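## Task

Close the lid of the tip box labelled B83 fully so that it latches, while the remaining two lids stay completely open. All three boxes must still rest flat between the locators of their holder plates. Whatever is finished must stay that way without the robot holding it. At the end, release everything and move the grippers away.

## Robot and tools

Scene: a table with three holder plates, H1, H2 and H3, ordered left to right as the robot sees them. Each plate holds a tip box that sits loose between locators. A box's ID is printed on a white sticker on its front wall. A lid latches only once its front edge is pushed fully down. The arm not doing the work may be parked out of the way. A held part may occasionally be tugged briefly.

Robot: two arms, left_arm and right_arm, each with a parallel gripper. Every pose is in one scene frame with its origin on the table top midway between the arms. +z is up, +x points out over the table, and left_arm sits on the +y side. The arm names do not refer to image sides. The fingers point along the gripper's own +z axis and close along its y axis. end_effector_position is the point between the pads when they are closed. Closed fingertips reach about 33 mm past that point, and open ones about 9 mm. When closing, the tips advance about 24 mm away from the arm, so keep that clearance above a surface. Reported hand positions can be slightly off, more so at long reach.

Row layout, shared by execute_actions and move: one flat list of 20 numbers that covers both arms, even if only one arm moves. Numbers 1 to 10 are left_arm: x, y, z (metres, absolute target in the scene frame), then qw, qx, qy, qz (absolute orientation quaternion, w first), then gripper position, force_limit and speed. Numbers 11 to 20 give the same for right_arm. The three gripper values each run from -1 to 1. Position +1 is fully open (140 mm); the pads meet near -0.8; -1 closes until something blocks the fingers. force_limit on a part up to 40 mm wide is about 14 N at -1, 60 N at 0 and 107 N at +1. speed is about 30 mm/s at -1, 140 at 0 and 250 at +1. To keep an arm or gripper unchanged, repeat its last pose and its last three gripper numbers, since a 0 is a real command. To hold an orientation, resend the same quaternion rather than copying back a drifted reading.

execute_actions(actions): a list of actions; each action is a table of up to 15 rows, and each row lasts one step of 1/30 s. A short table keeps its final row for the rest of the 15 steps. An empty list just returns state and images. If any target is more than 0.6 m from its gripper's current position along any of that gripper's axes, the action is rejected for both arms. A malformed action, or a first action that fails this check against the latest reported state, rejects the whole call.

move(target, speed, blocking): target is one 20-number row of absolute poses; each gripper follows a straight line toward its pose and both paths finish together, taking 0.5 to 10 s (cut off at 10 s). speed is the top path speed in m/s, 0.002 to 0.5, default 0.25; rotation is limited to twice that in rad/s. Gripper values are sent at the start. Paths ignore obstacles and the other arm; the hand lags, may stray, and may exceed speed near full stretch. Faster contact hits harder, and aiming deeper past a contact presses harder. The result adds a move: line with the ending (done, off_target, moving, held, fault) and limits (paced: the pose was clipped; held: a check blocked steps, after which the arm may surge), plus each gripper's distance to its pose. If only one arm is named, the other finished. With blocking=false the result comes after 0.5 s while motion continues; call wait or stop before sending more rows or moves.

wait(seconds): 0 to 10; arms keep their last command and a running move continues. stop(): brakes the running move; it needs room, more when fast, and fingers keep moving. zoom_image(camera, region): region [x0, y0, x1, y1] in pixels, at most 504 by 504, of cam_head_left, cam_head_right, cam_left_wrist or cam_right_wrist. finished_scene(scene): ends the given scene (1 or 2) after the last command has been held; cannot be undone, and its result gives the next task. Replying without a tool call ends everything.

Control details: each step the commanded pose is clipped to 70 mm and 16 degrees from the measured pose; damped inverse kinematics favours position over orientation. After an action the arm stops at its last clipped pose, so far targets need several actions. Hand target lines show what each arm is currently driving toward. A pose unreachable line means the clearance check altered or blocked that arm's command.

Result lines: state line left_arm: … | right_arm: … gives pose per gripper. object_status: 0 moving, 1 blocked while opening, 2 blocked while closing (a grip), 3 reached target or pads met. position_measured is in counts, 3 fully open to 230 pads together, not linear. To squeeze harder while status is 2, raise force_limit and change position slightly (e.g. -1 to -0.98). Joint torques and external torque estimates follow joint order; they include friction and noise.

Avoid: knocking anything off the table, arms striking or pushing each other, slams, drops and very hard pushes. Load limits (N m): waist 35, shoulder 35, upper arm roll 32, elbow 30, forearm roll 12, wrist pitch 12, wrist roll 12; reaching one causes a TORQUE FAULT that halts the arm for 10 s. Holding loads heats motors; MOTOR HOT warns, and an OVER-TEMPERATURE FAULT brakes the arm until cool. Joint ranges (rad): waist ±2.744, shoulder ±1.784, upper arm roll ±2.901, elbow -3.042 to -0.152, forearm roll ±2.807, wrist pitch 0.544 to 4.517, wrist roll ±3.016.

Cameras: head cameras are pinhole with small radial distortion, wrist cameras are fisheye; all images are 504x504. Calibration K and T_world_to_cam map scene-frame points to pixels but may be off by a few degrees and millimetres; results list cameras whose numbers changed.

Each tool is called after "Request:" as name([rows], argument=value, ...), one row to a line, values as JSON.

## Session

Request:
execute_actions(actions=[])

Scene clock: 0.00 s.
left_arm: end_effector_position=(-0.0215, +0.8278, +0.2711) position_measured=3 object_status=3 end_effector_quat_wxyz=(+0.013, +0.729, -0.627, -0.275) | right_arm: end_effector_position=(+0.4946, +0.2441, +0.2647) position_measured=3 object_status=3 end_effector_quat_wxyz=(+0.283, +0.655, +0.699, +0.046)
Joint positions: left_arm=[ 1.055 -0.404  0.027 -2.48   0.662  2.168  0.742] | right_arm=[ 1.016  0.891  0.048 -0.718 -0.616  1.559 -2.141]
Joint velocities: left_arm=[ 0.    -0.    -0.001 -0.    -0.002  0.     0.   ] | right_arm=[ 0.    -0.001 -0.    -0.    -0.    -0.     0.001]
Joint torques (N m, as the joint torque sensors report them, + toward a larger angle): no reading
External joint torques (N m, as the arm's controller estimates them; a push from outside toward a larger angle lowers the number): no reading
Hand target (left_arm): -0.021, +0.828, +0.271; +0.013, +0.729, -0.627, -0.275
Hand target (right_arm): +0.495, +0.244, +0.265; +0.283, +0.655, +0.699, +0.046
camera_calibration (this result's frames):
cam_left_wrist: T_world_to_cam=[[-0.912734, -0.10911, 0.393716, -0.0333784], [0.176046, 0.76459, 0.620009, -0.782378], [-0.36868, 0.635215, -0.678658, -0.174366], [0, 0, 0, 1]] pos_world=[0.0429836, 0.705316, 0.379888]
cam_right_wrist: T_world_to_cam=[[0.882077, 0.155122, 0.444833, -0.596889], [-0.151706, -0.800409, 0.57994, 0.135494], [0.44601, -0.579036, -0.68249, 0.274107], [0, 0, 0, 1]] pos_world=[0.424803, 0.359759, 0.374013]

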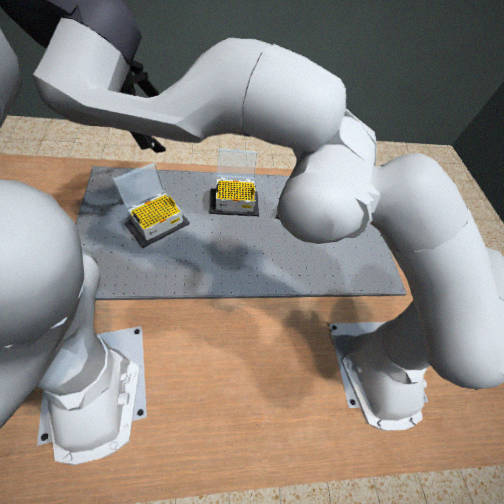

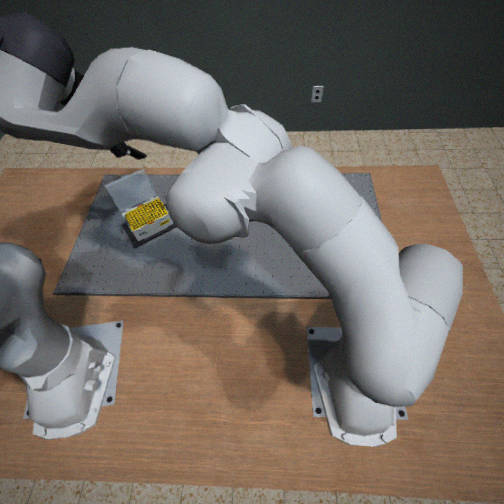

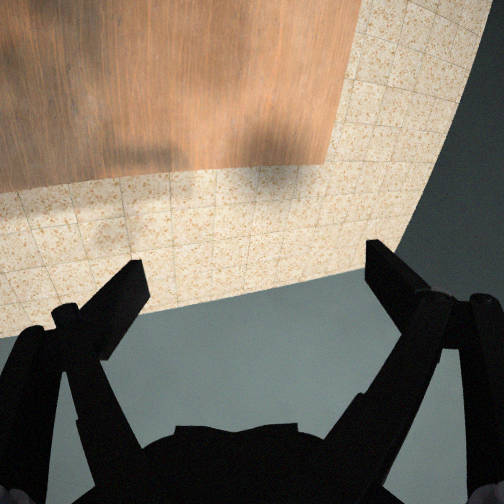

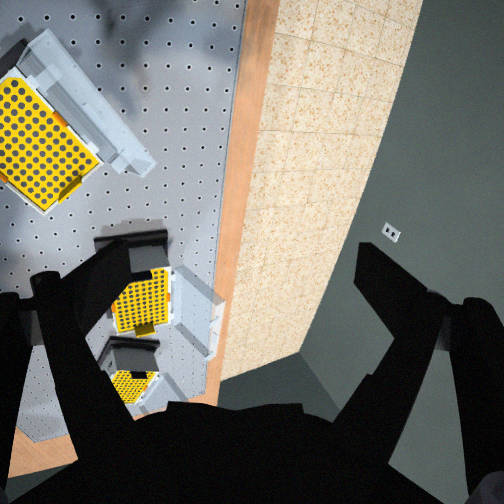

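Request:
zoom_image(camera="cam_head_left", region=[120, 200, 190, 250])

Request:
zoom_image(camera="cam_head_left", region=[205, 180, 265, 220])

Request:
zoom_image(camera="cam_head_right", region=[115, 200, 185, 250])

Region (120, 200, 190, 250) of cam_head_left's 504x504 image, scaled by 7.200, with more detail than that image has; it fills the top 360 rows of this view, and the rest is white.

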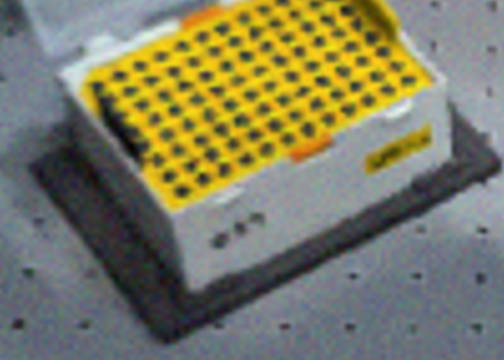

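Region (205, 180, 265, 220) of cam_head_left's 504x504 image, scaled by 8.400, with more detail than that image has.

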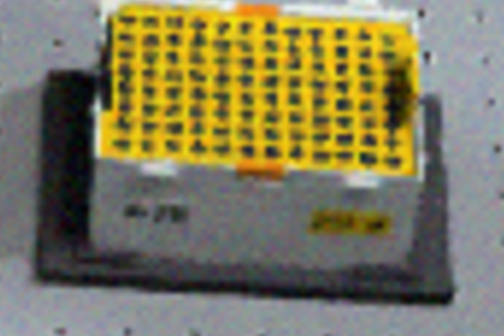

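Region (115, 200, 185, 250) of cam_head_right's 504x504 image, scaled by 7.200, with more detail than that image has; it fills the top 360 rows of this view, and the rest is white.

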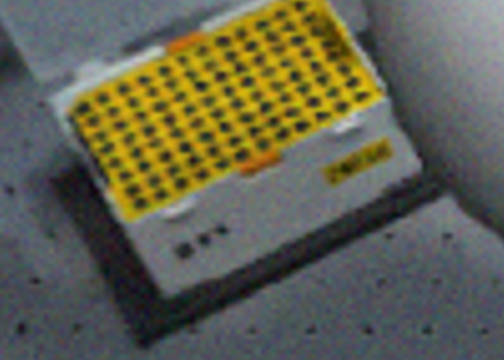

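Request:
zoom_image(camera="cam_right_wrist", region=[80, 320, 200, 430])

Request:
zoom_image(camera="cam_right_wrist", region=[80, 220, 240, 370])

Request:
zoom_image(camera="cam_head_left", region=[100, 140, 300, 260])

Region (80, 320, 200, 430) of cam_right_wrist's 504x504 image, scaled by 4.200, with more detail than that image has; it fills the top 462 rows of this view, and the rest is white.

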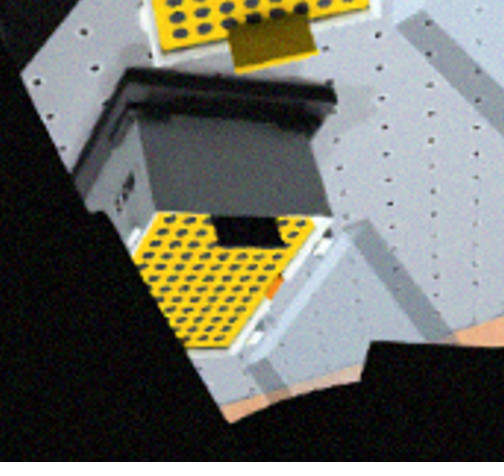

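Region (80, 220, 240, 370) of cam_right_wrist's 504x504 image, scaled by 3.150, with more detail than that image has; it fills the top 472 rows of this view, and the rest is white.

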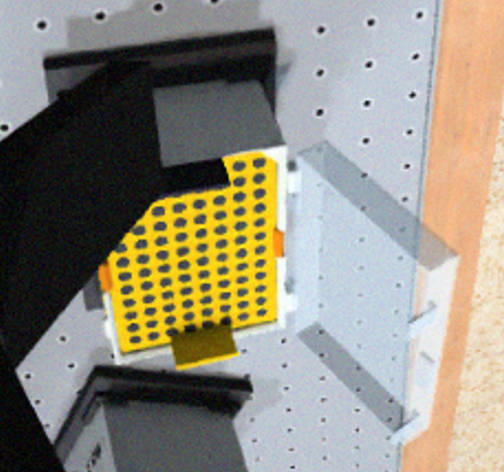

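Region (100, 140, 300, 260) of cam_head_left's 504x504 image, scaled by 2.520, with more detail than that image has; it fills the top 302 rows of this view, and the rest is white.

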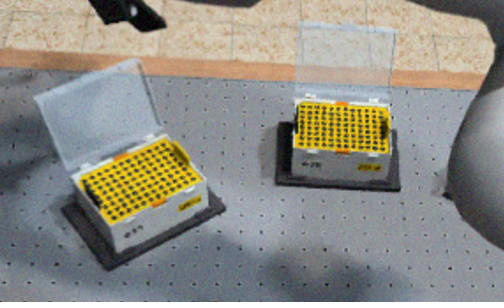

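Request:
move(target=[0.27, 0.33, 0.30, 0, 0.7071, -0.7071, 0, -1, 0, 0, 0.48, -0.23, 0.27, 0, 0.8616, 0.5075, 0, -0.03, -0.5, 0], speed=0.35)

Scene clock: 37.33 s.
left_arm: end_effector_position=(+0.2646, +0.3249, +0.2981) position_measured=233 object_status=3 end_effector_quat_wxyz=(+0.001, -0.705, +0.710, +0.003) | right_arm: end_effector_position=(+0.4907, -0.2243, +0.2719) position_measured=132 object_status=3 end_effector_quat_wxyz=(+0.003, +0.863, +0.506, +0.005)
Joint positions: left_arm=[ 0.5   -0.955 -0.527 -2.547 -0.418  1.654  0.387] | right_arm=[ 0.396 -0.076 -0.207 -2.023 -0.021  1.959 -2.423]
Joint velocities: left_arm=[ 0.001 -0.001 -0.002  0.    -0.004  0.    -0.016] | right_arm=[ 0.001  0.002 -0.001 -0.     0.001 -0.002 -0.031]
Joint torques (N m, as the joint torque sensors report them, + toward a larger angle): left_arm=[ 1.27  0.2   8.48 22.03 -0.11  2.06 -0.28] | right_arm=[  0.78 -30.13   0.83  26.14   1.62   1.87  -0.37]
External joint torques (N m, as the arm's controller estimates them; a push from outside toward a larger angle lowers the number): left_arm=[ 1.32 -1.48 -1.34  0.17 -0.9  -0.4  -0.28] | right_arm=[ 0.81 -1.24  0.44  1.86  0.78 -0.64 -0.38]
Hand target (left_arm): +0.265, +0.324, +0.299; -0.001, +0.708, -0.706, -0.002
Hand target (right_arm): +0.490, -0.224, +0.272; +0.002, +0.859, +0.511, +0.003
Off the commanded pose (left_arm): 0.008 m, 1 deg.
Off the commanded pose (right_arm): 0.012 m, 1 deg.
move: off_target (left_arm, right_arm)
camera_calibration (this result's frames):
cam_left_wrist: T_world_to_cam=[[-0.993353, 0.114829, -0.00799689, 0.230507], [0.104478, 0.928609, 0.356047, -0.420677], [0.0483104, 0.352845, -0.934434, 0.326563], [0, 0, 0, 1]] pos_world=[0.25715, 0.24895, 0.456775]
cam_right_wrist: T_world_to_cam=[[0.878006, -0.47778, 0.0288576, -0.550845], [-0.462993, -0.832445, 0.304423, -0.0237066], [-0.121425, -0.280646, -0.9521, 0.428183], [0, 0, 0, 1]] pos_world=[0.524661, -0.162749, 0.430786]

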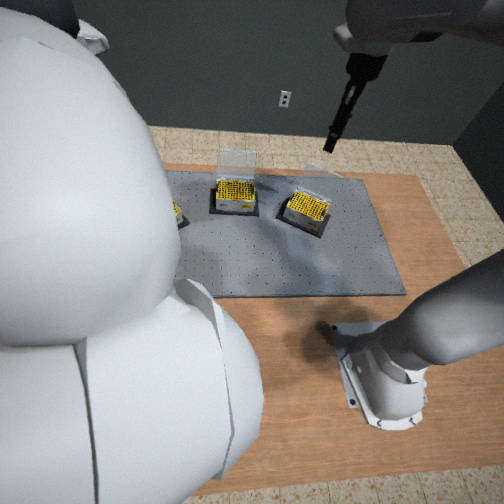

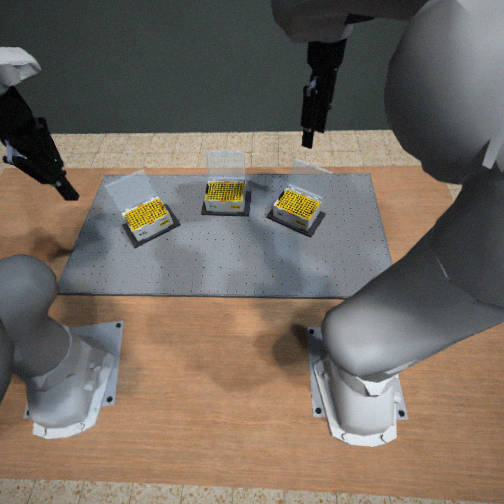

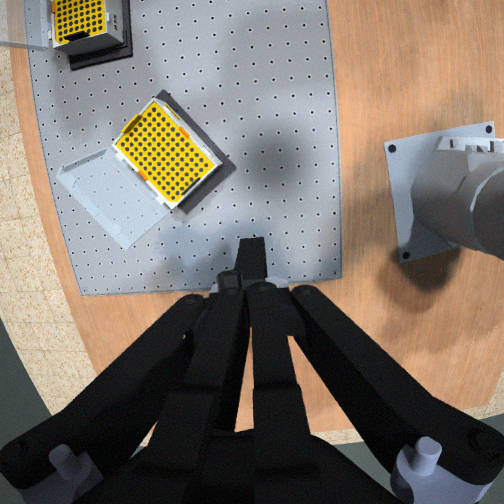

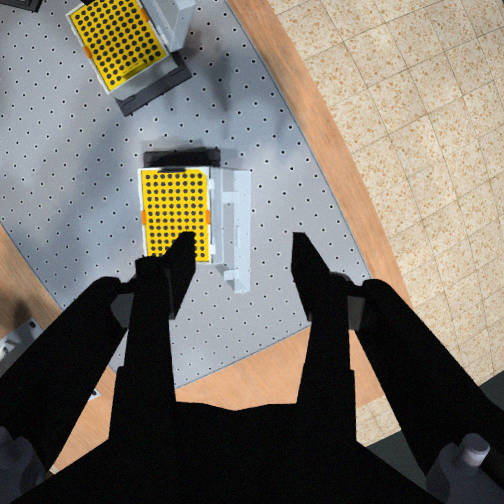

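Request:
zoom_image(camera="cam_right_wrist", region=[125, 140, 315, 310])

Request:
zoom_image(camera="cam_left_wrist", region=[80, 0, 140, 60])

Request:
zoom_image(camera="cam_head_right", region=[195, 185, 335, 245])

Request:
zoom_image(camera="cam_head_left", region=[270, 195, 335, 240])

Region (125, 140, 315, 310) of cam_right_wrist's 504x504 image, scaled by 2.653, with more detail than that image has; it fills the top 451 rows of this view, and the rest is white.

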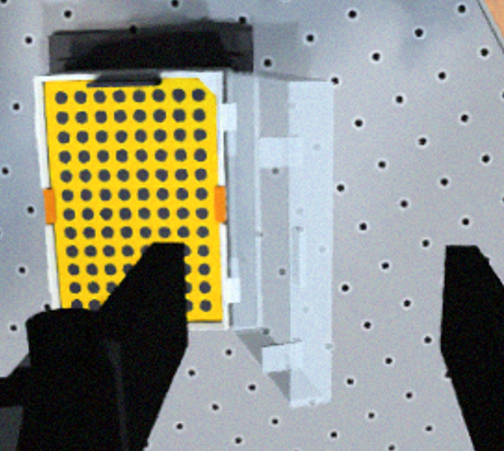

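Region (80, 0, 140, 60) of cam_left_wrist's 504x504 image, scaled by 8.400, with more detail than that image has.

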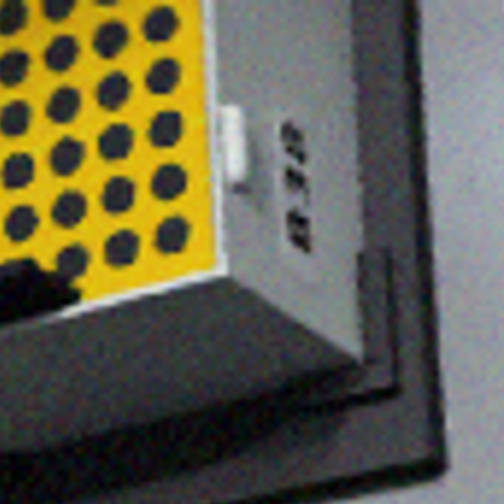

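Region (195, 185, 335, 245) of cam_head_right's 504x504 image, scaled by 3.600, with more detail than that image has; it fills the top 216 rows of this view, and the rest is white.

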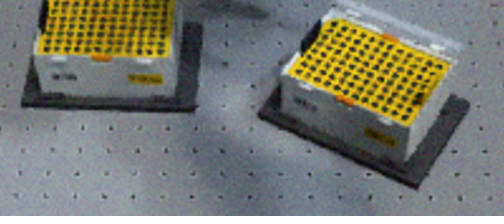

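Region (270, 195, 335, 240) of cam_head_left's 504x504 image, scaled by 7.754, with more detail than that image has; it fills the top 349 rows of this view, and the rest is white.

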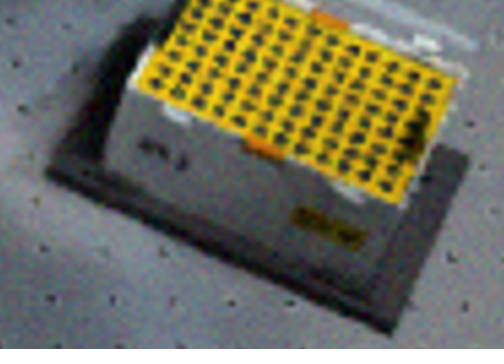

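Request:
move(target=[0.2444, 0.121, 0.1205, -0.1228, 0.6964, -0.6964, 0.1228, -1, 0, 0, 0.486, -0.2255, 0.151, 0, 0.8616, 0.5075, 0, -0.03, -0.5, 0], speed=0.2)

Scene clock: 49.17 s.
left_arm: end_effector_position=(+0.2287, +0.1492, +0.1384) position_measured=233 object_status=3 end_effector_quat_wxyz=(+0.102, -0.666, +0.735, -0.080) | right_arm: end_effector_position=(+0.4845, -0.2250, +0.1512) position_measured=132 object_status=3 end_effector_quat_wxyz=(-0.000, +0.862, +0.506, -0.002)
Joint positions: left_arm=[ 0.044 -1.37  -1.141 -2.934 -1.098  1.943  0.118] | right_arm=[ 0.39   0.036 -0.207 -2.211  0.008  2.241 -2.445]
Joint velocities: left_arm=[ 0.    -0.     0.    -0.002 -0.001  0.    -0.   ] | right_arm=[-0.001  0.001  0.001 -0.     0.001  0.011 -0.004]
Joint torques (N m, as the joint torque sensors report them, + toward a larger angle): left_arm=[ 0.87 11.08 15.53  9.81  1.49  3.11  0.05] | right_arm=[ -1.03 -33.68  -0.31  22.83   1.54   3.07  -0.28]
External joint torques (N m, as the arm's controller estimates them; a push from outside toward a larger angle lowers the number): left_arm=[ 0.83  1.05 -0.03 -1.37  0.68  0.07  0.06] | right_arm=[-1.03 -2.63 -0.12  0.3   0.84  0.62 -0.28]
Hand target (left_arm): +0.229, +0.151, +0.138; +0.103, -0.666, +0.734, -0.079
Hand target (right_arm): +0.486, -0.226, +0.151; -0.000, +0.862, +0.507, +0.000
Off the commanded pose (left_arm): 0.037 m, 8 deg.
Off the commanded pose (right_arm): 0.002 m, 0 deg.
move: held (left_arm); limits=held; held on 18 of 58 steps (left_arm), including the last (left_arm)
pose unreachable (left arm): on one or more control steps of this call, first in action 0 (counted from 0), this arm could not follow its commanded pose, so it was not sent that pose on those steps. On the call's last step it was still not sent that pose. It may still have moved: this result reports where it is.
cause: the commanded pose would bring two parts of the arm too close to each other (joints 2 (shoulder) to 5 (forearm roll) lie between them).
camera_calibration (this result's frames):
cam_left_wrist: T_world_to_cam=[[-0.943188, 0.207497, -0.2595, 0.223255], [0.0891381, 0.910412, 0.403985, -0.197281], [0.320078, 0.357903, -0.877186, 0.170228], [0, 0, 0, 1]] pos_world=[0.173671, 0.0723571, 0.286955]
cam_right_wrist: T_world_to_cam=[[0.878959, -0.476651, 0.0153526, -0.54042], [-0.457007, -0.832662, 0.312759, 0.00537168], [-0.136293, -0.281919, -0.949708, 0.31894], [0, 0, 0, 1]] pos_world=[0.520931, -0.163204, 0.309517]

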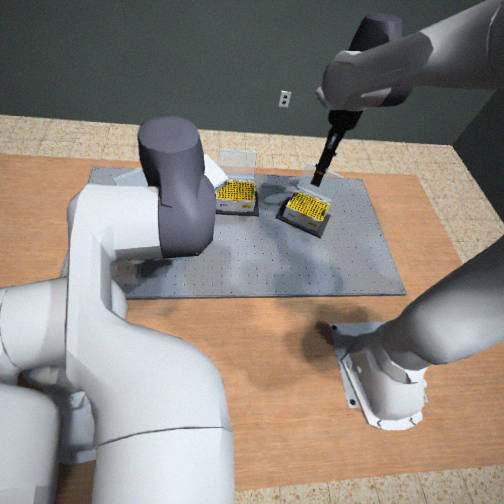

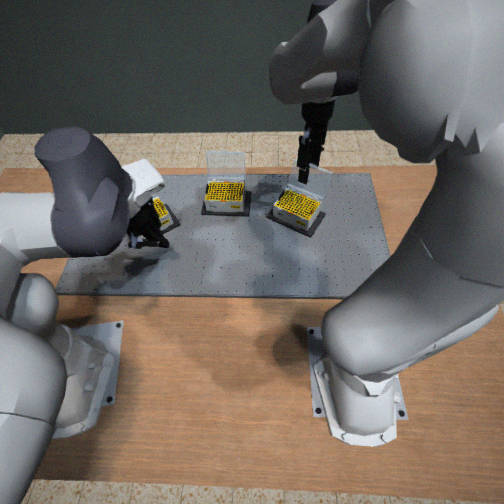

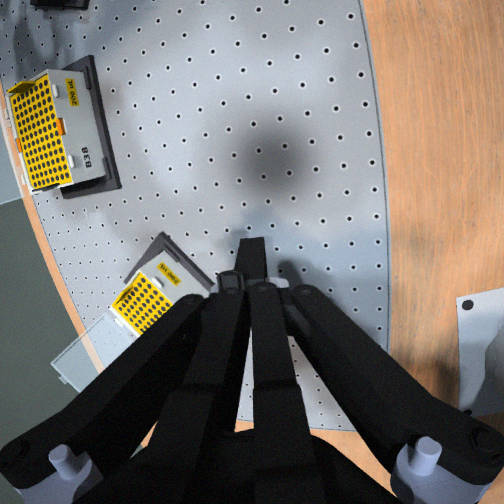

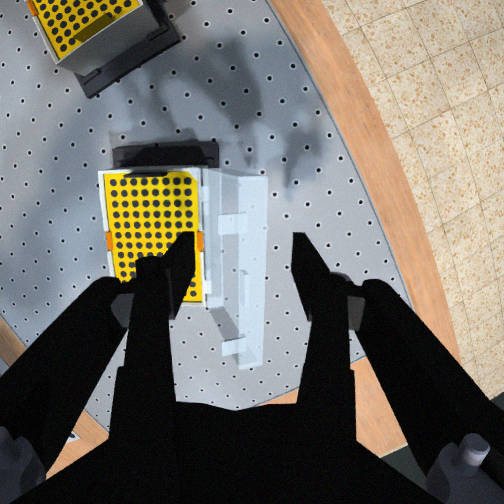

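Request:
execute_actions([
  [[0.229, 0.151, 0.138, 0.103, -0.666, 0.734, -0.079, 1, 0, 1, 0.486, -0.2255, 0.151, 0, 0.8616, 0.5075, 0, -0.32, -0.5, -0.3]],
])

Request:
zoom_image(camera="cam_left_wrist", region=[130, 230, 270, 370])

Scene clock: 51.17 s.
left_arm: end_effector_position=(+0.2290, +0.1496, +0.1384) position_measured=54 object_status=0 end_effector_quat_wxyz=(+0.102, -0.666, +0.734, -0.080) | right_arm: end_effector_position=(+0.4852, -0.2249, +0.1514) position_measured=169 object_status=3 end_effector_quat_wxyz=(+0.000, +0.862, +0.507, -0.001)
Joint positions: left_arm=[ 0.046 -1.37  -1.141 -2.934 -1.098  1.943  0.118] | right_arm=[ 0.39   0.036 -0.207 -2.211  0.008  2.244 -2.446]
Joint velocities: left_arm=[ 0.002  0.     0.     0.     0.001 -0.001 -0.   ] | right_arm=[-0.001 -0.     0.001 -0.001  0.    -0.001  0.001]
Joint torques (N m, as the joint torque sensors report them, + toward a larger angle): left_arm=[ 1.21 10.18 14.81  9.91  1.24  3.11 -0.01] | right_arm=[  0.05 -33.02   0.81  22.28   1.26   3.14  -0.33]
External joint torques (N m, as the arm's controller estimates them; a push from outside toward a larger angle lowers the number): left_arm=[ 1.18  0.15 -0.75 -1.33  0.43  0.07  0.01] | right_arm=[ 0.15 -1.79  1.11 -0.35  0.55  0.68 -0.33]
Hand target (left_arm): +0.229, +0.151, +0.138; +0.103, -0.666, +0.734, -0.079
Hand target (right_arm): +0.486, -0.225, +0.151; -0.000, +0.862, +0.508, -0.000
Off the commanded pose (left_arm): 0.001 m, 0 deg.
Off the commanded pose (right_arm): 0.001 m, 0 deg.
camera_calibration (this result's frames):
cam_left_wrist: T_world_to_cam=[[-0.943512, 0.206042, -0.259483, 0.223717], [0.0877509, 0.91056, 0.403955, -0.197401], [0.319506, 0.358367, -0.877205, 0.17004], [0, 0, 0, 1]] pos_world=[0.174073, 0.072714, 0.286951]
cam_right_wrist: T_world_to_cam=[[0.879441, -0.475703, 0.0170048, -0.541269], [-0.456782, -0.833333, 0.311297, 0.0056842], [-0.133914, -0.281535, -0.95016, 0.318238], [0, 0, 0, 1]] pos_world=[0.521227, -0.163151, 0.309812]

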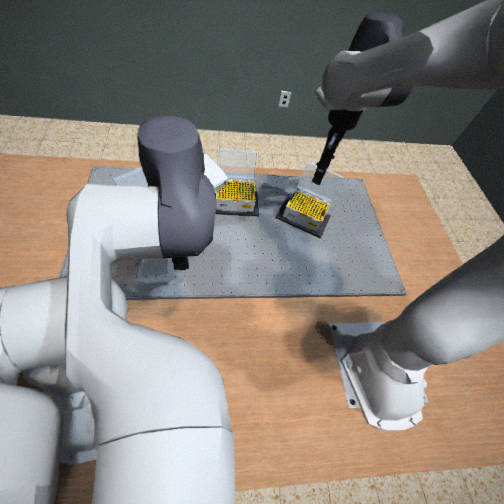

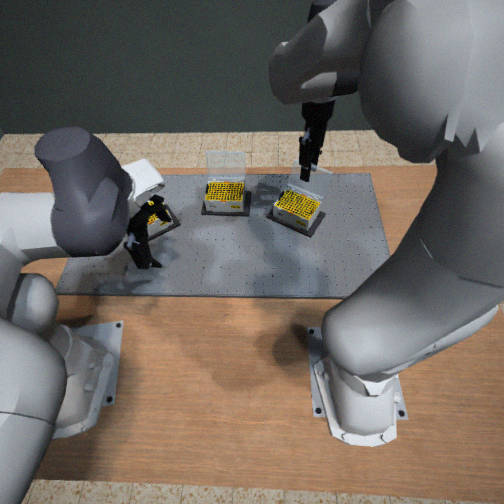

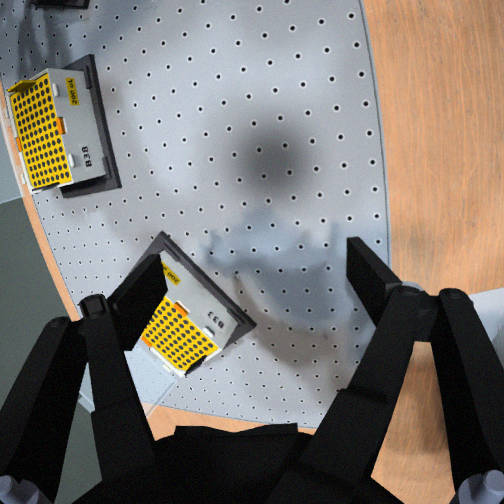

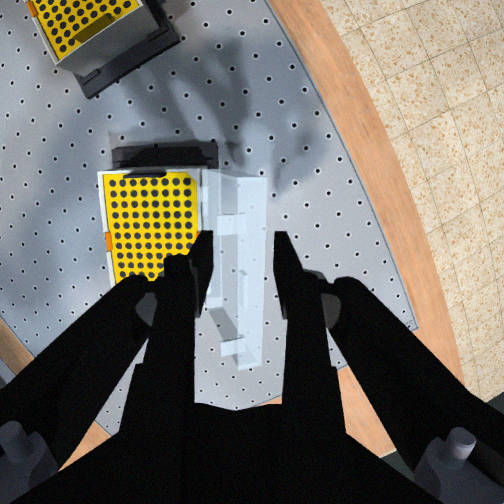

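Region (130, 230, 270, 370) of cam_left_wrist's 504x504 image, scaled by 3.600, with more detail than that image has.

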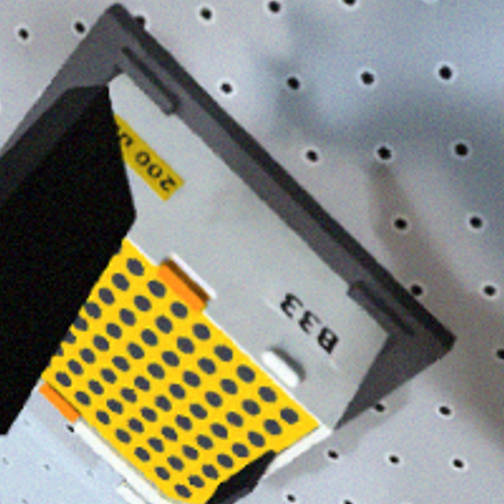

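Request:
execute_actions(actions=[])

Scene clock: 54.07 s.
left_arm: end_effector_position=(+0.2290, +0.1497, +0.1384) position_measured=3 object_status=3 end_effector_quat_wxyz=(+0.102, -0.666, +0.734, -0.080) | right_arm: end_effector_position=(+0.4853, -0.2249, +0.1514) position_measured=169 object_status=3 end_effector_quat_wxyz=(+0.000, +0.862, +0.507, -0.001)
Joint positions: left_arm=[ 0.046 -1.37  -1.141 -2.934 -1.098  1.943  0.118] | right_arm=[ 0.39   0.036 -0.207 -2.211  0.008  2.244 -2.446]
Joint velocities: left_arm=[-0.    -0.     0.001 -0.001 -0.     0.001  0.001] | right_arm=[ 0.     0.     0.001 -0.     0.    -0.001 -0.001]
Joint torques (N m, as the joint torque sensors report them, + toward a larger angle): left_arm=[ 0.93 10.42 14.97  9.89  1.21  3.09  0.07] | right_arm=[ -0.12 -33.06   0.2   22.31   1.27   3.17  -0.32]
External joint torques (N m, as the arm's controller estimates them; a push from outside toward a larger angle lowers the number): left_arm=[ 0.96  0.4  -0.58 -1.35  0.41  0.06  0.08] | right_arm=[-0.19 -1.83  0.32 -0.34  0.56  0.7  -0.32]
Hand target (left_arm): +0.229, +0.151, +0.138; +0.103, -0.666, +0.734, -0.079
Hand target (right_arm): +0.486, -0.225, +0.151; -0.000, +0.862, +0.508, -0.000
Off the commanded pose (left_arm): 0.001 m, 0 deg.
Off the commanded pose (right_arm): 0.001 m, 0 deg.
camera_calibration (this result's frames):
cam_left_wrist: T_world_to_cam=[[-0.943559, 0.205848, -0.259467, 0.223766], [0.0875723, 0.91058, 0.40395, -0.197422], [0.319418, 0.358429, -0.877212, 0.170011], [0, 0, 0, 1]] pos_world=[0.174121, 0.0727696, 0.286944]
cam_right_wrist: T_world_to_cam=[[0.879464, -0.475659, 0.0170846, -0.541307], [-0.456771, -0.833362, 0.311235, 0.0056987], [-0.133804, -0.281524, -0.950179, 0.318203], [0, 0, 0, 1]] pos_world=[0.52124, -0.163147, 0.309824]

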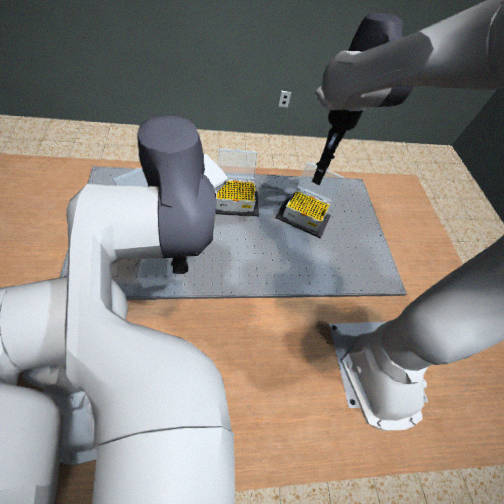

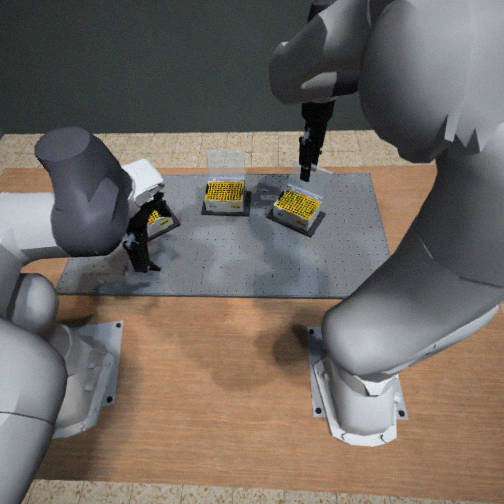

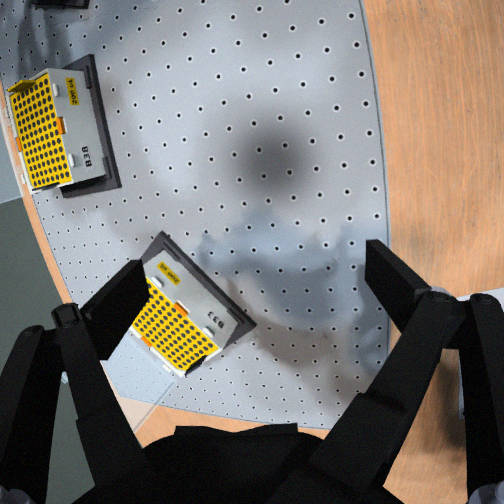

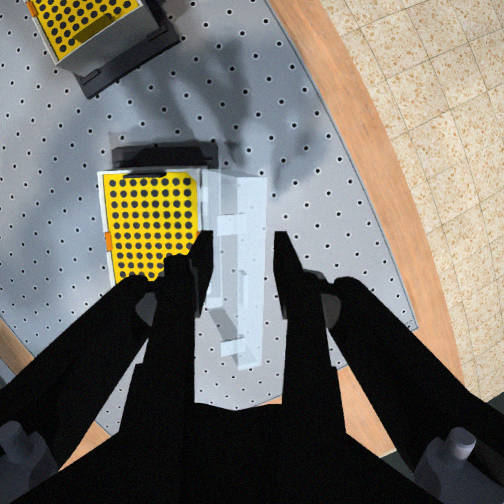

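Request:
zoom_image(camera="cam_head_right", region=[255, 150, 355, 250])

Request:
zoom_image(camera="cam_right_wrist", region=[80, 130, 320, 370])

Region (255, 150, 355, 250) of cam_head_right's 504x504 image, scaled by 5.040, with more detail than that image has.

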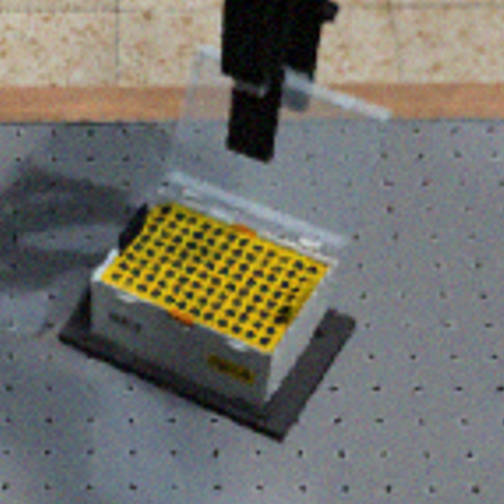

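Region (80, 130, 320, 370) of cam_right_wrist's 504x504 image, scaled by 2.100, with more detail than that image has.

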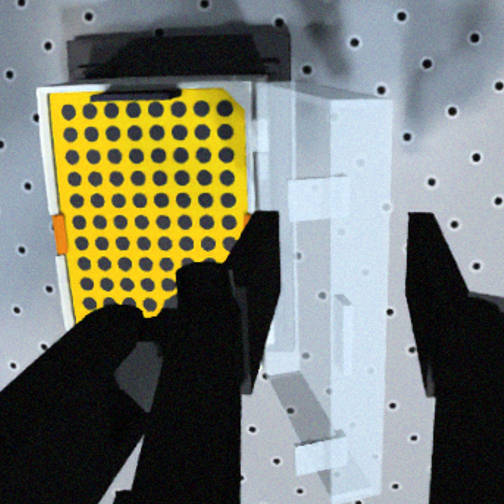

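Request:
move(target=[0.229,0.151,0.138,0.103,-0.666,0.734,-0.079,1,0,1, 0.4267,-0.1922,0.160,0.1496,0.8485,0.4998,0.0881,-0.32,-0.5,-0.3], speed=0.08)

Scene clock: 59.23 s.
left_arm: end_effector_position=(+0.2290, +0.1497, +0.1384) position_measured=3 object_status=3 end_effector_quat_wxyz=(+0.102, -0.666, +0.734, -0.080) | right_arm: end_effector_position=(+0.4266, -0.1990, +0.1588) position_measured=169 object_status=3 end_effector_quat_wxyz=(+0.155, +0.846, +0.503, +0.084)
Joint positions: left_arm=[ 0.046 -1.37  -1.141 -2.934 -1.098  1.943  0.118] | right_arm=[ 0.321 -0.262  0.053 -2.611 -0.466  2.517 -1.902]
Joint velocities: left_arm=[ 0.    -0.001 -0.001  0.     0.     0.001 -0.002] | right_arm=[-0.002 -0.     0.003  0.001 -0.002  0.002  0.033]
Joint torques (N m, as the joint torque sensors report them, + toward a larger angle): left_arm=[ 1.03 10.19 14.53 10.16  1.2   3.07  0.06] | right_arm=[ -0.65 -22.8    1.35  21.11   0.12   3.27   0.11]
External joint torques (N m, as the arm's controller estimates them; a push from outside toward a larger angle lowers the number): left_arm=[ 1.03  0.17 -1.02 -1.08  0.4   0.05  0.08] | right_arm=[-0.67 -2.5   1.99 -0.71 -0.66  0.66  0.09]
Hand target (left_arm): +0.229, +0.151, +0.138; +0.103, -0.666, +0.734, -0.079
Hand target (right_arm): +0.427, -0.198, +0.159; +0.155, +0.849, +0.498, +0.087
Off the commanded pose (left_arm): 0.001 m, 0 deg.
Off the commanded pose (right_arm): 0.007 m, 1 deg.
move: off_target (right_arm)
camera_calibration (this result's frames):
cam_left_wrist: T_world_to_cam=[[-0.943577, 0.205781, -0.259456, 0.223779], [0.0875112, 0.910585, 0.403951, -0.197431], [0.319382, 0.358454, -0.877215, 0.169998], [0, 0, 0, 1]] pos_world=[0.174136, 0.0727921, 0.286938]
cam_right_wrist: T_world_to_cam=[[0.825036, -0.432683, 0.363456, -0.50075], [-0.544081, -0.781967, 0.304144, 0.0468068], [0.152613, -0.448679, -0.880566, 0.158158], [0, 0, 0, 1]] pos_world=[0.414467, -0.109103, 0.307033]

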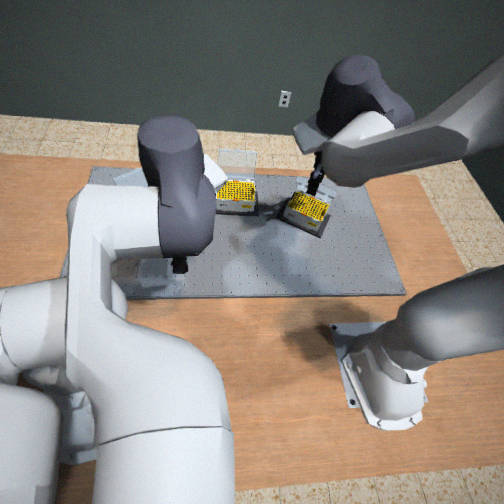

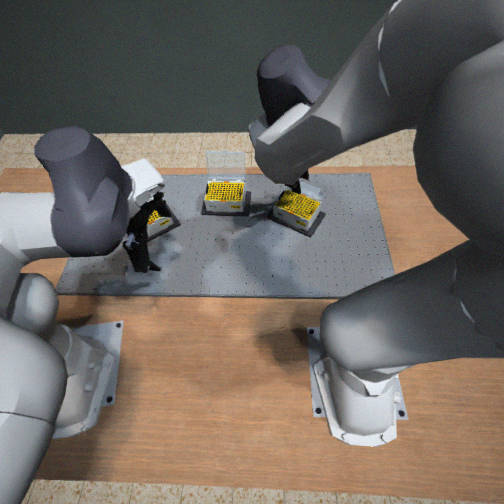

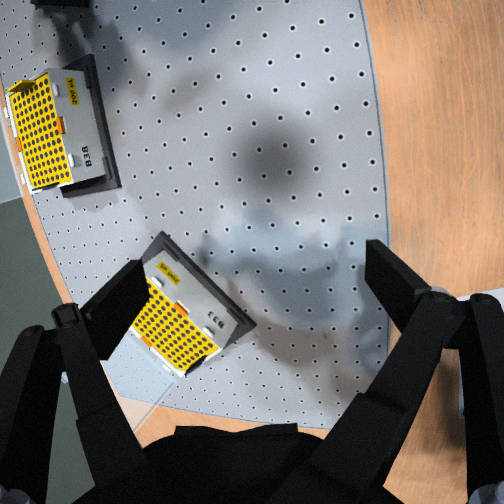

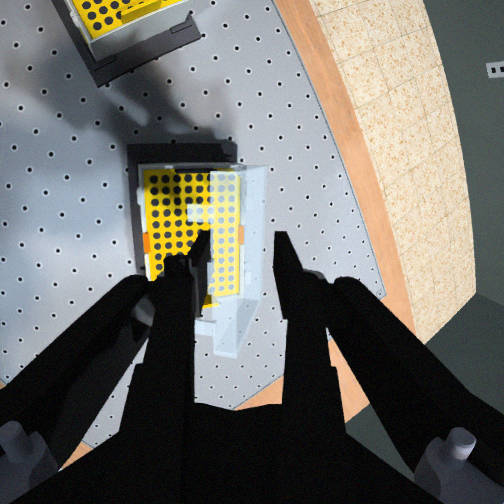

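Request:
zoom_image(camera="cam_right_wrist", region=[110, 140, 330, 360])

Request:
zoom_image(camera="cam_head_left", region=[265, 150, 365, 250])

Region (110, 140, 330, 360) of cam_right_wrist's 504x504 image, scaled by 2.291, with more detail than that image has.

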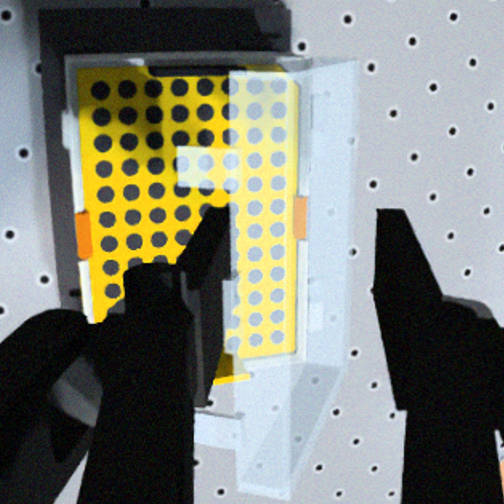

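Region (265, 150, 365, 250) of cam_head_left's 504x504 image, scaled by 5.040, with more detail than that image has.

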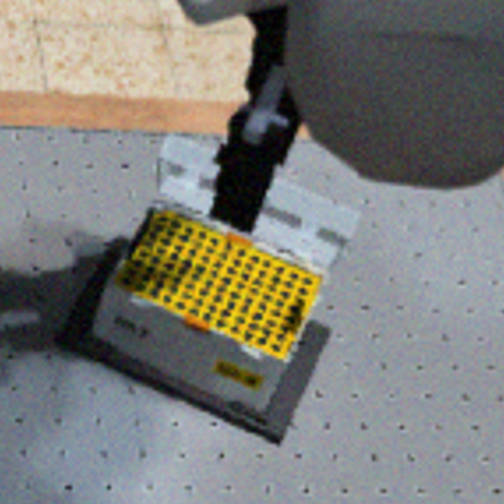

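Request:
move(target=[0.229,0.151,0.138,0.103,-0.666,0.734,-0.079,1,0,1, 0.3997,-0.1771,0.145,0.2230,0.8322,0.4902,0.1313,-0.32,-0.5,-0.3], speed=0.06)

Scene clock: 65.20 s.
left_arm: end_effector_position=(+0.2290, +0.1497, +0.1384) position_measured=3 object_status=3 end_effector_quat_wxyz=(+0.102, -0.666, +0.734, -0.080) | right_arm: end_effector_position=(+0.4002, -0.1810, +0.1447) position_measured=169 object_status=3 end_effector_quat_wxyz=(+0.226, +0.830, +0.493, +0.128)
Joint positions: left_arm=[ 0.046 -1.37  -1.141 -2.934 -1.098  1.943  0.118] | right_arm=[ 0.175 -0.323  0.32  -2.736 -0.715  2.602 -1.549]
Joint velocities: left_arm=[-0.     0.     0.001  0.     0.001  0.    -0.   ] | right_arm=[-0.005  0.001  0.005 -0.001 -0.001  0.003  0.032]
Joint torques (N m, as the joint torque sensors report them, + toward a larger angle): left_arm=[ 1.29 10.15 14.87  9.79  1.24  3.08  0.04] | right_arm=[ -1.45 -17.85  -0.02  20.17   0.31   2.81   0.17]
External joint torques (N m, as the arm's controller estimates them; a push from outside toward a larger angle lowers the number): left_arm=[ 1.3   0.11 -0.71 -1.47  0.44  0.05  0.05] | right_arm=[-1.43 -2.19  2.7  -0.24 -0.53  0.69  0.15]
Hand target (left_arm): +0.229, +0.151, +0.138; +0.103, -0.666, +0.734, -0.079
Hand target (right_arm): +0.400, -0.180, +0.145; +0.226, +0.832, +0.489, +0.132
Off the commanded pose (left_arm): 0.001 m, 0 deg.
Off the commanded pose (right_arm): 0.004 m, 1 deg.
move: off_target (right_arm)
camera_calibration (this result's frames):
cam_left_wrist: T_world_to_cam=[[-0.943588, 0.20574, -0.259448, 0.223785], [0.0874751, 0.910588, 0.403952, -0.197437], [0.319359, 0.358469, -0.877217, 0.16999], [0, 0, 0, 1]] pos_world=[0.174144, 0.0728067, 0.286933]
cam_right_wrist: T_world_to_cam=[[0.758559, -0.395822, 0.517604, -0.455089], [-0.587272, -0.759457, 0.279887, 0.075613], [0.282313, -0.516286, -0.808547, 0.0832971], [0, 0, 0, 1]] pos_world=[0.366101, -0.0797042, 0.281743]

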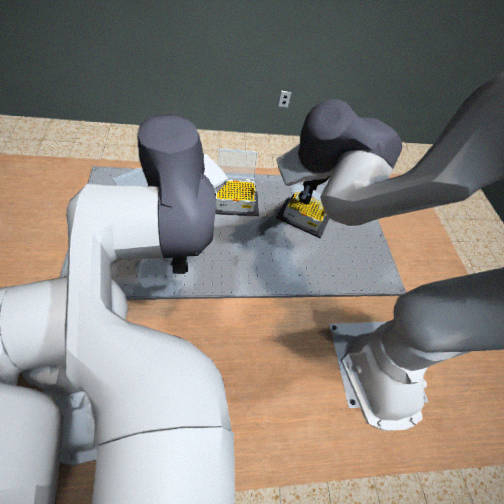

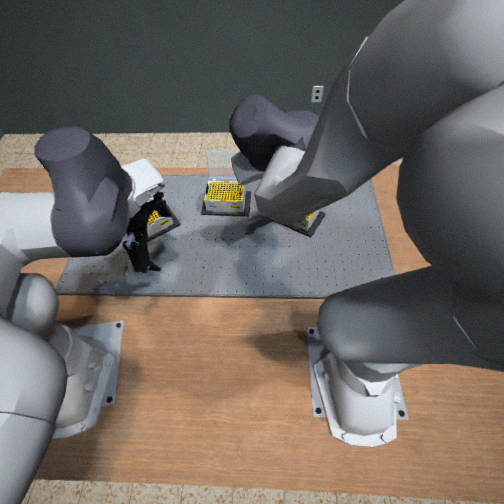

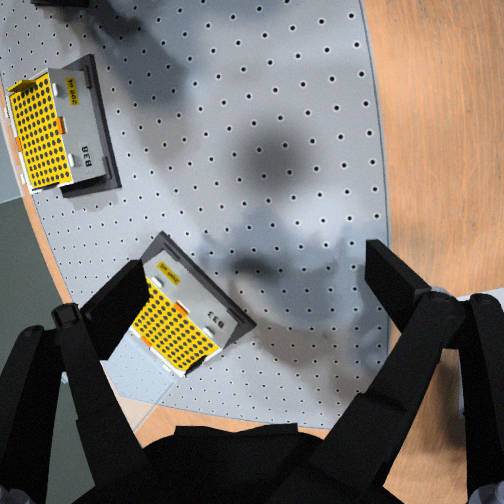

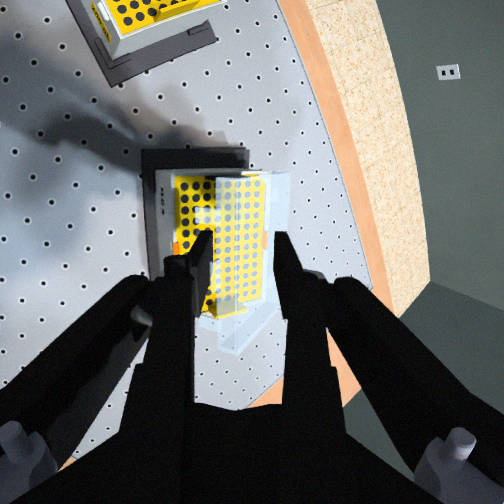

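Request:
zoom_image(camera="cam_right_wrist", region=[130, 150, 340, 360])

Request:
zoom_image(camera="cam_head_left", region=[265, 160, 355, 250])

Region (130, 150, 340, 360) of cam_right_wrist's 504x504 image, scaled by 2.400, with more detail than that image has.

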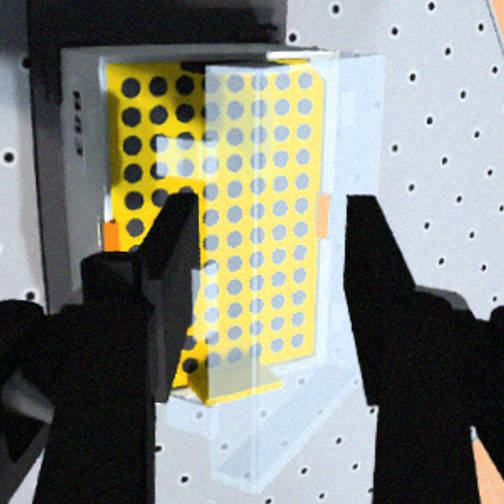

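Region (265, 160, 355, 250) of cam_head_left's 504x504 image, scaled by 5.600, with more detail than that image has.

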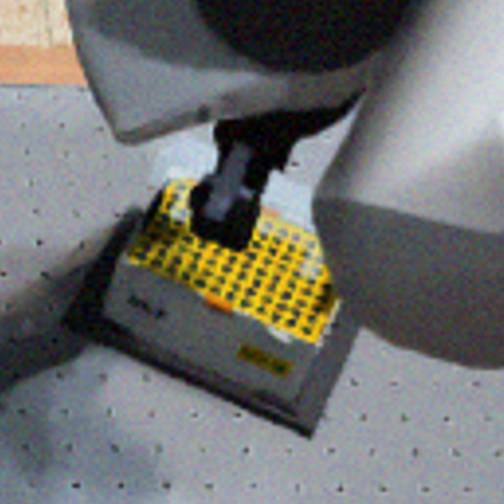

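Request:
move(target=[0.229,0.151,0.138,0.103,-0.666,0.734,-0.079,1,0,1, 0.3908,-0.1730,0.1205,0.2230,0.8322,0.4902,0.1313,-0.23,-0.5,-1], speed=0.03)

Scene clock: 78.50 s.
left_arm: end_effector_position=(+0.2290, +0.1497, +0.1384) position_measured=3 object_status=3 end_effector_quat_wxyz=(+0.102, -0.666, +0.734, -0.080) | right_arm: end_effector_position=(+0.3910, -0.1751, +0.1214) position_measured=158 object_status=3 end_effector_quat_wxyz=(+0.225, +0.829, +0.496, +0.128)
Joint positions: left_arm=[ 0.046 -1.37  -1.141 -2.934 -1.098  1.943  0.118] | right_arm=[ 0.14  -0.279  0.369 -2.754 -0.785  2.643 -1.458]
Joint velocities: left_arm=[-0.001 -0.     0.     0.    -0.001 -0.    -0.   ] | right_arm=[-0.012  0.001  0.016 -0.    -0.015  0.014  0.048]
Joint torques (N m, as the joint torque sensors report them, + toward a larger angle): left_arm=[ 1.12  9.88 14.77  9.79  1.22  3.02  0.05] | right_arm=[ -0.06 -16.48  -0.42  18.94   0.19   2.78   0.14]
External joint torques (N m, as the arm's controller estimates them; a push from outside toward a larger angle lowers the number): left_arm=[ 1.16 -0.15 -0.79 -1.44  0.42  0.    0.07] | right_arm=[-0.11 -0.59  2.17 -0.62 -0.66  0.74  0.12]
Hand target (left_arm): +0.229, +0.151, +0.138; +0.103, -0.666, +0.734, -0.079
Hand target (right_arm): +0.391, -0.173, +0.121; +0.223, +0.832, +0.490, +0.131
Off the commanded pose (left_arm): 0.001 m, 0 deg.
Off the commanded pose (right_arm): 0.002 m, 1 deg.
move: done
camera_calibration (this result's frames):
cam_left_wrist: T_world_to_cam=[[-0.943594, 0.205716, -0.259442, 0.223788], [0.0874538, 0.91059, 0.403952, -0.197441], [0.319345, 0.358478, -0.877218, 0.169985], [0, 0, 0, 1]] pos_world=[0.174149, 0.0728154, 0.286931]
cam_right_wrist: T_world_to_cam=[[0.762202, -0.391864, 0.515258, -0.43412], [-0.582351, -0.762672, 0.281422, 0.078605], [0.282694, -0.514561, -0.809513, 0.0703749], [0, 0, 0, 1]] pos_world=[0.356768, -0.073954, 0.258532]

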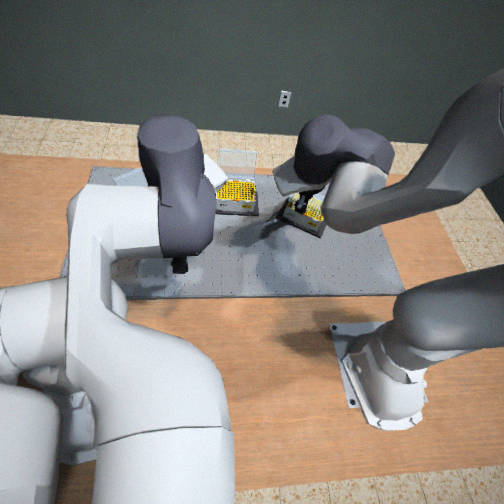

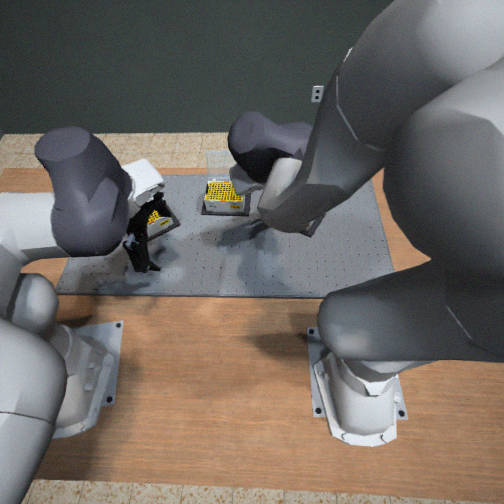

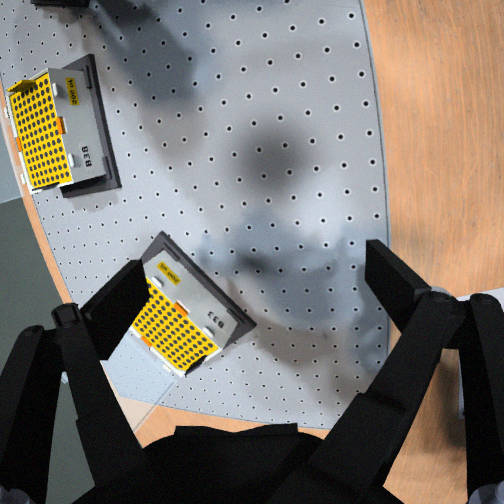

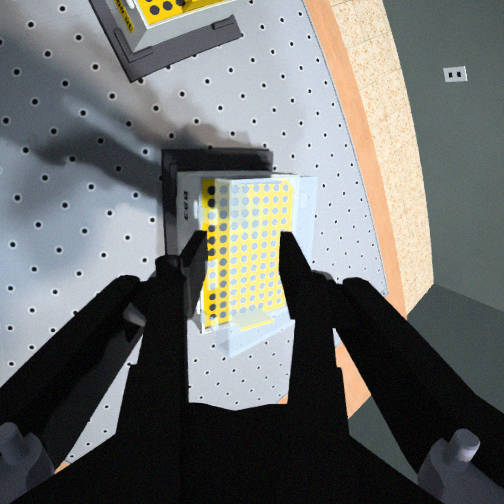

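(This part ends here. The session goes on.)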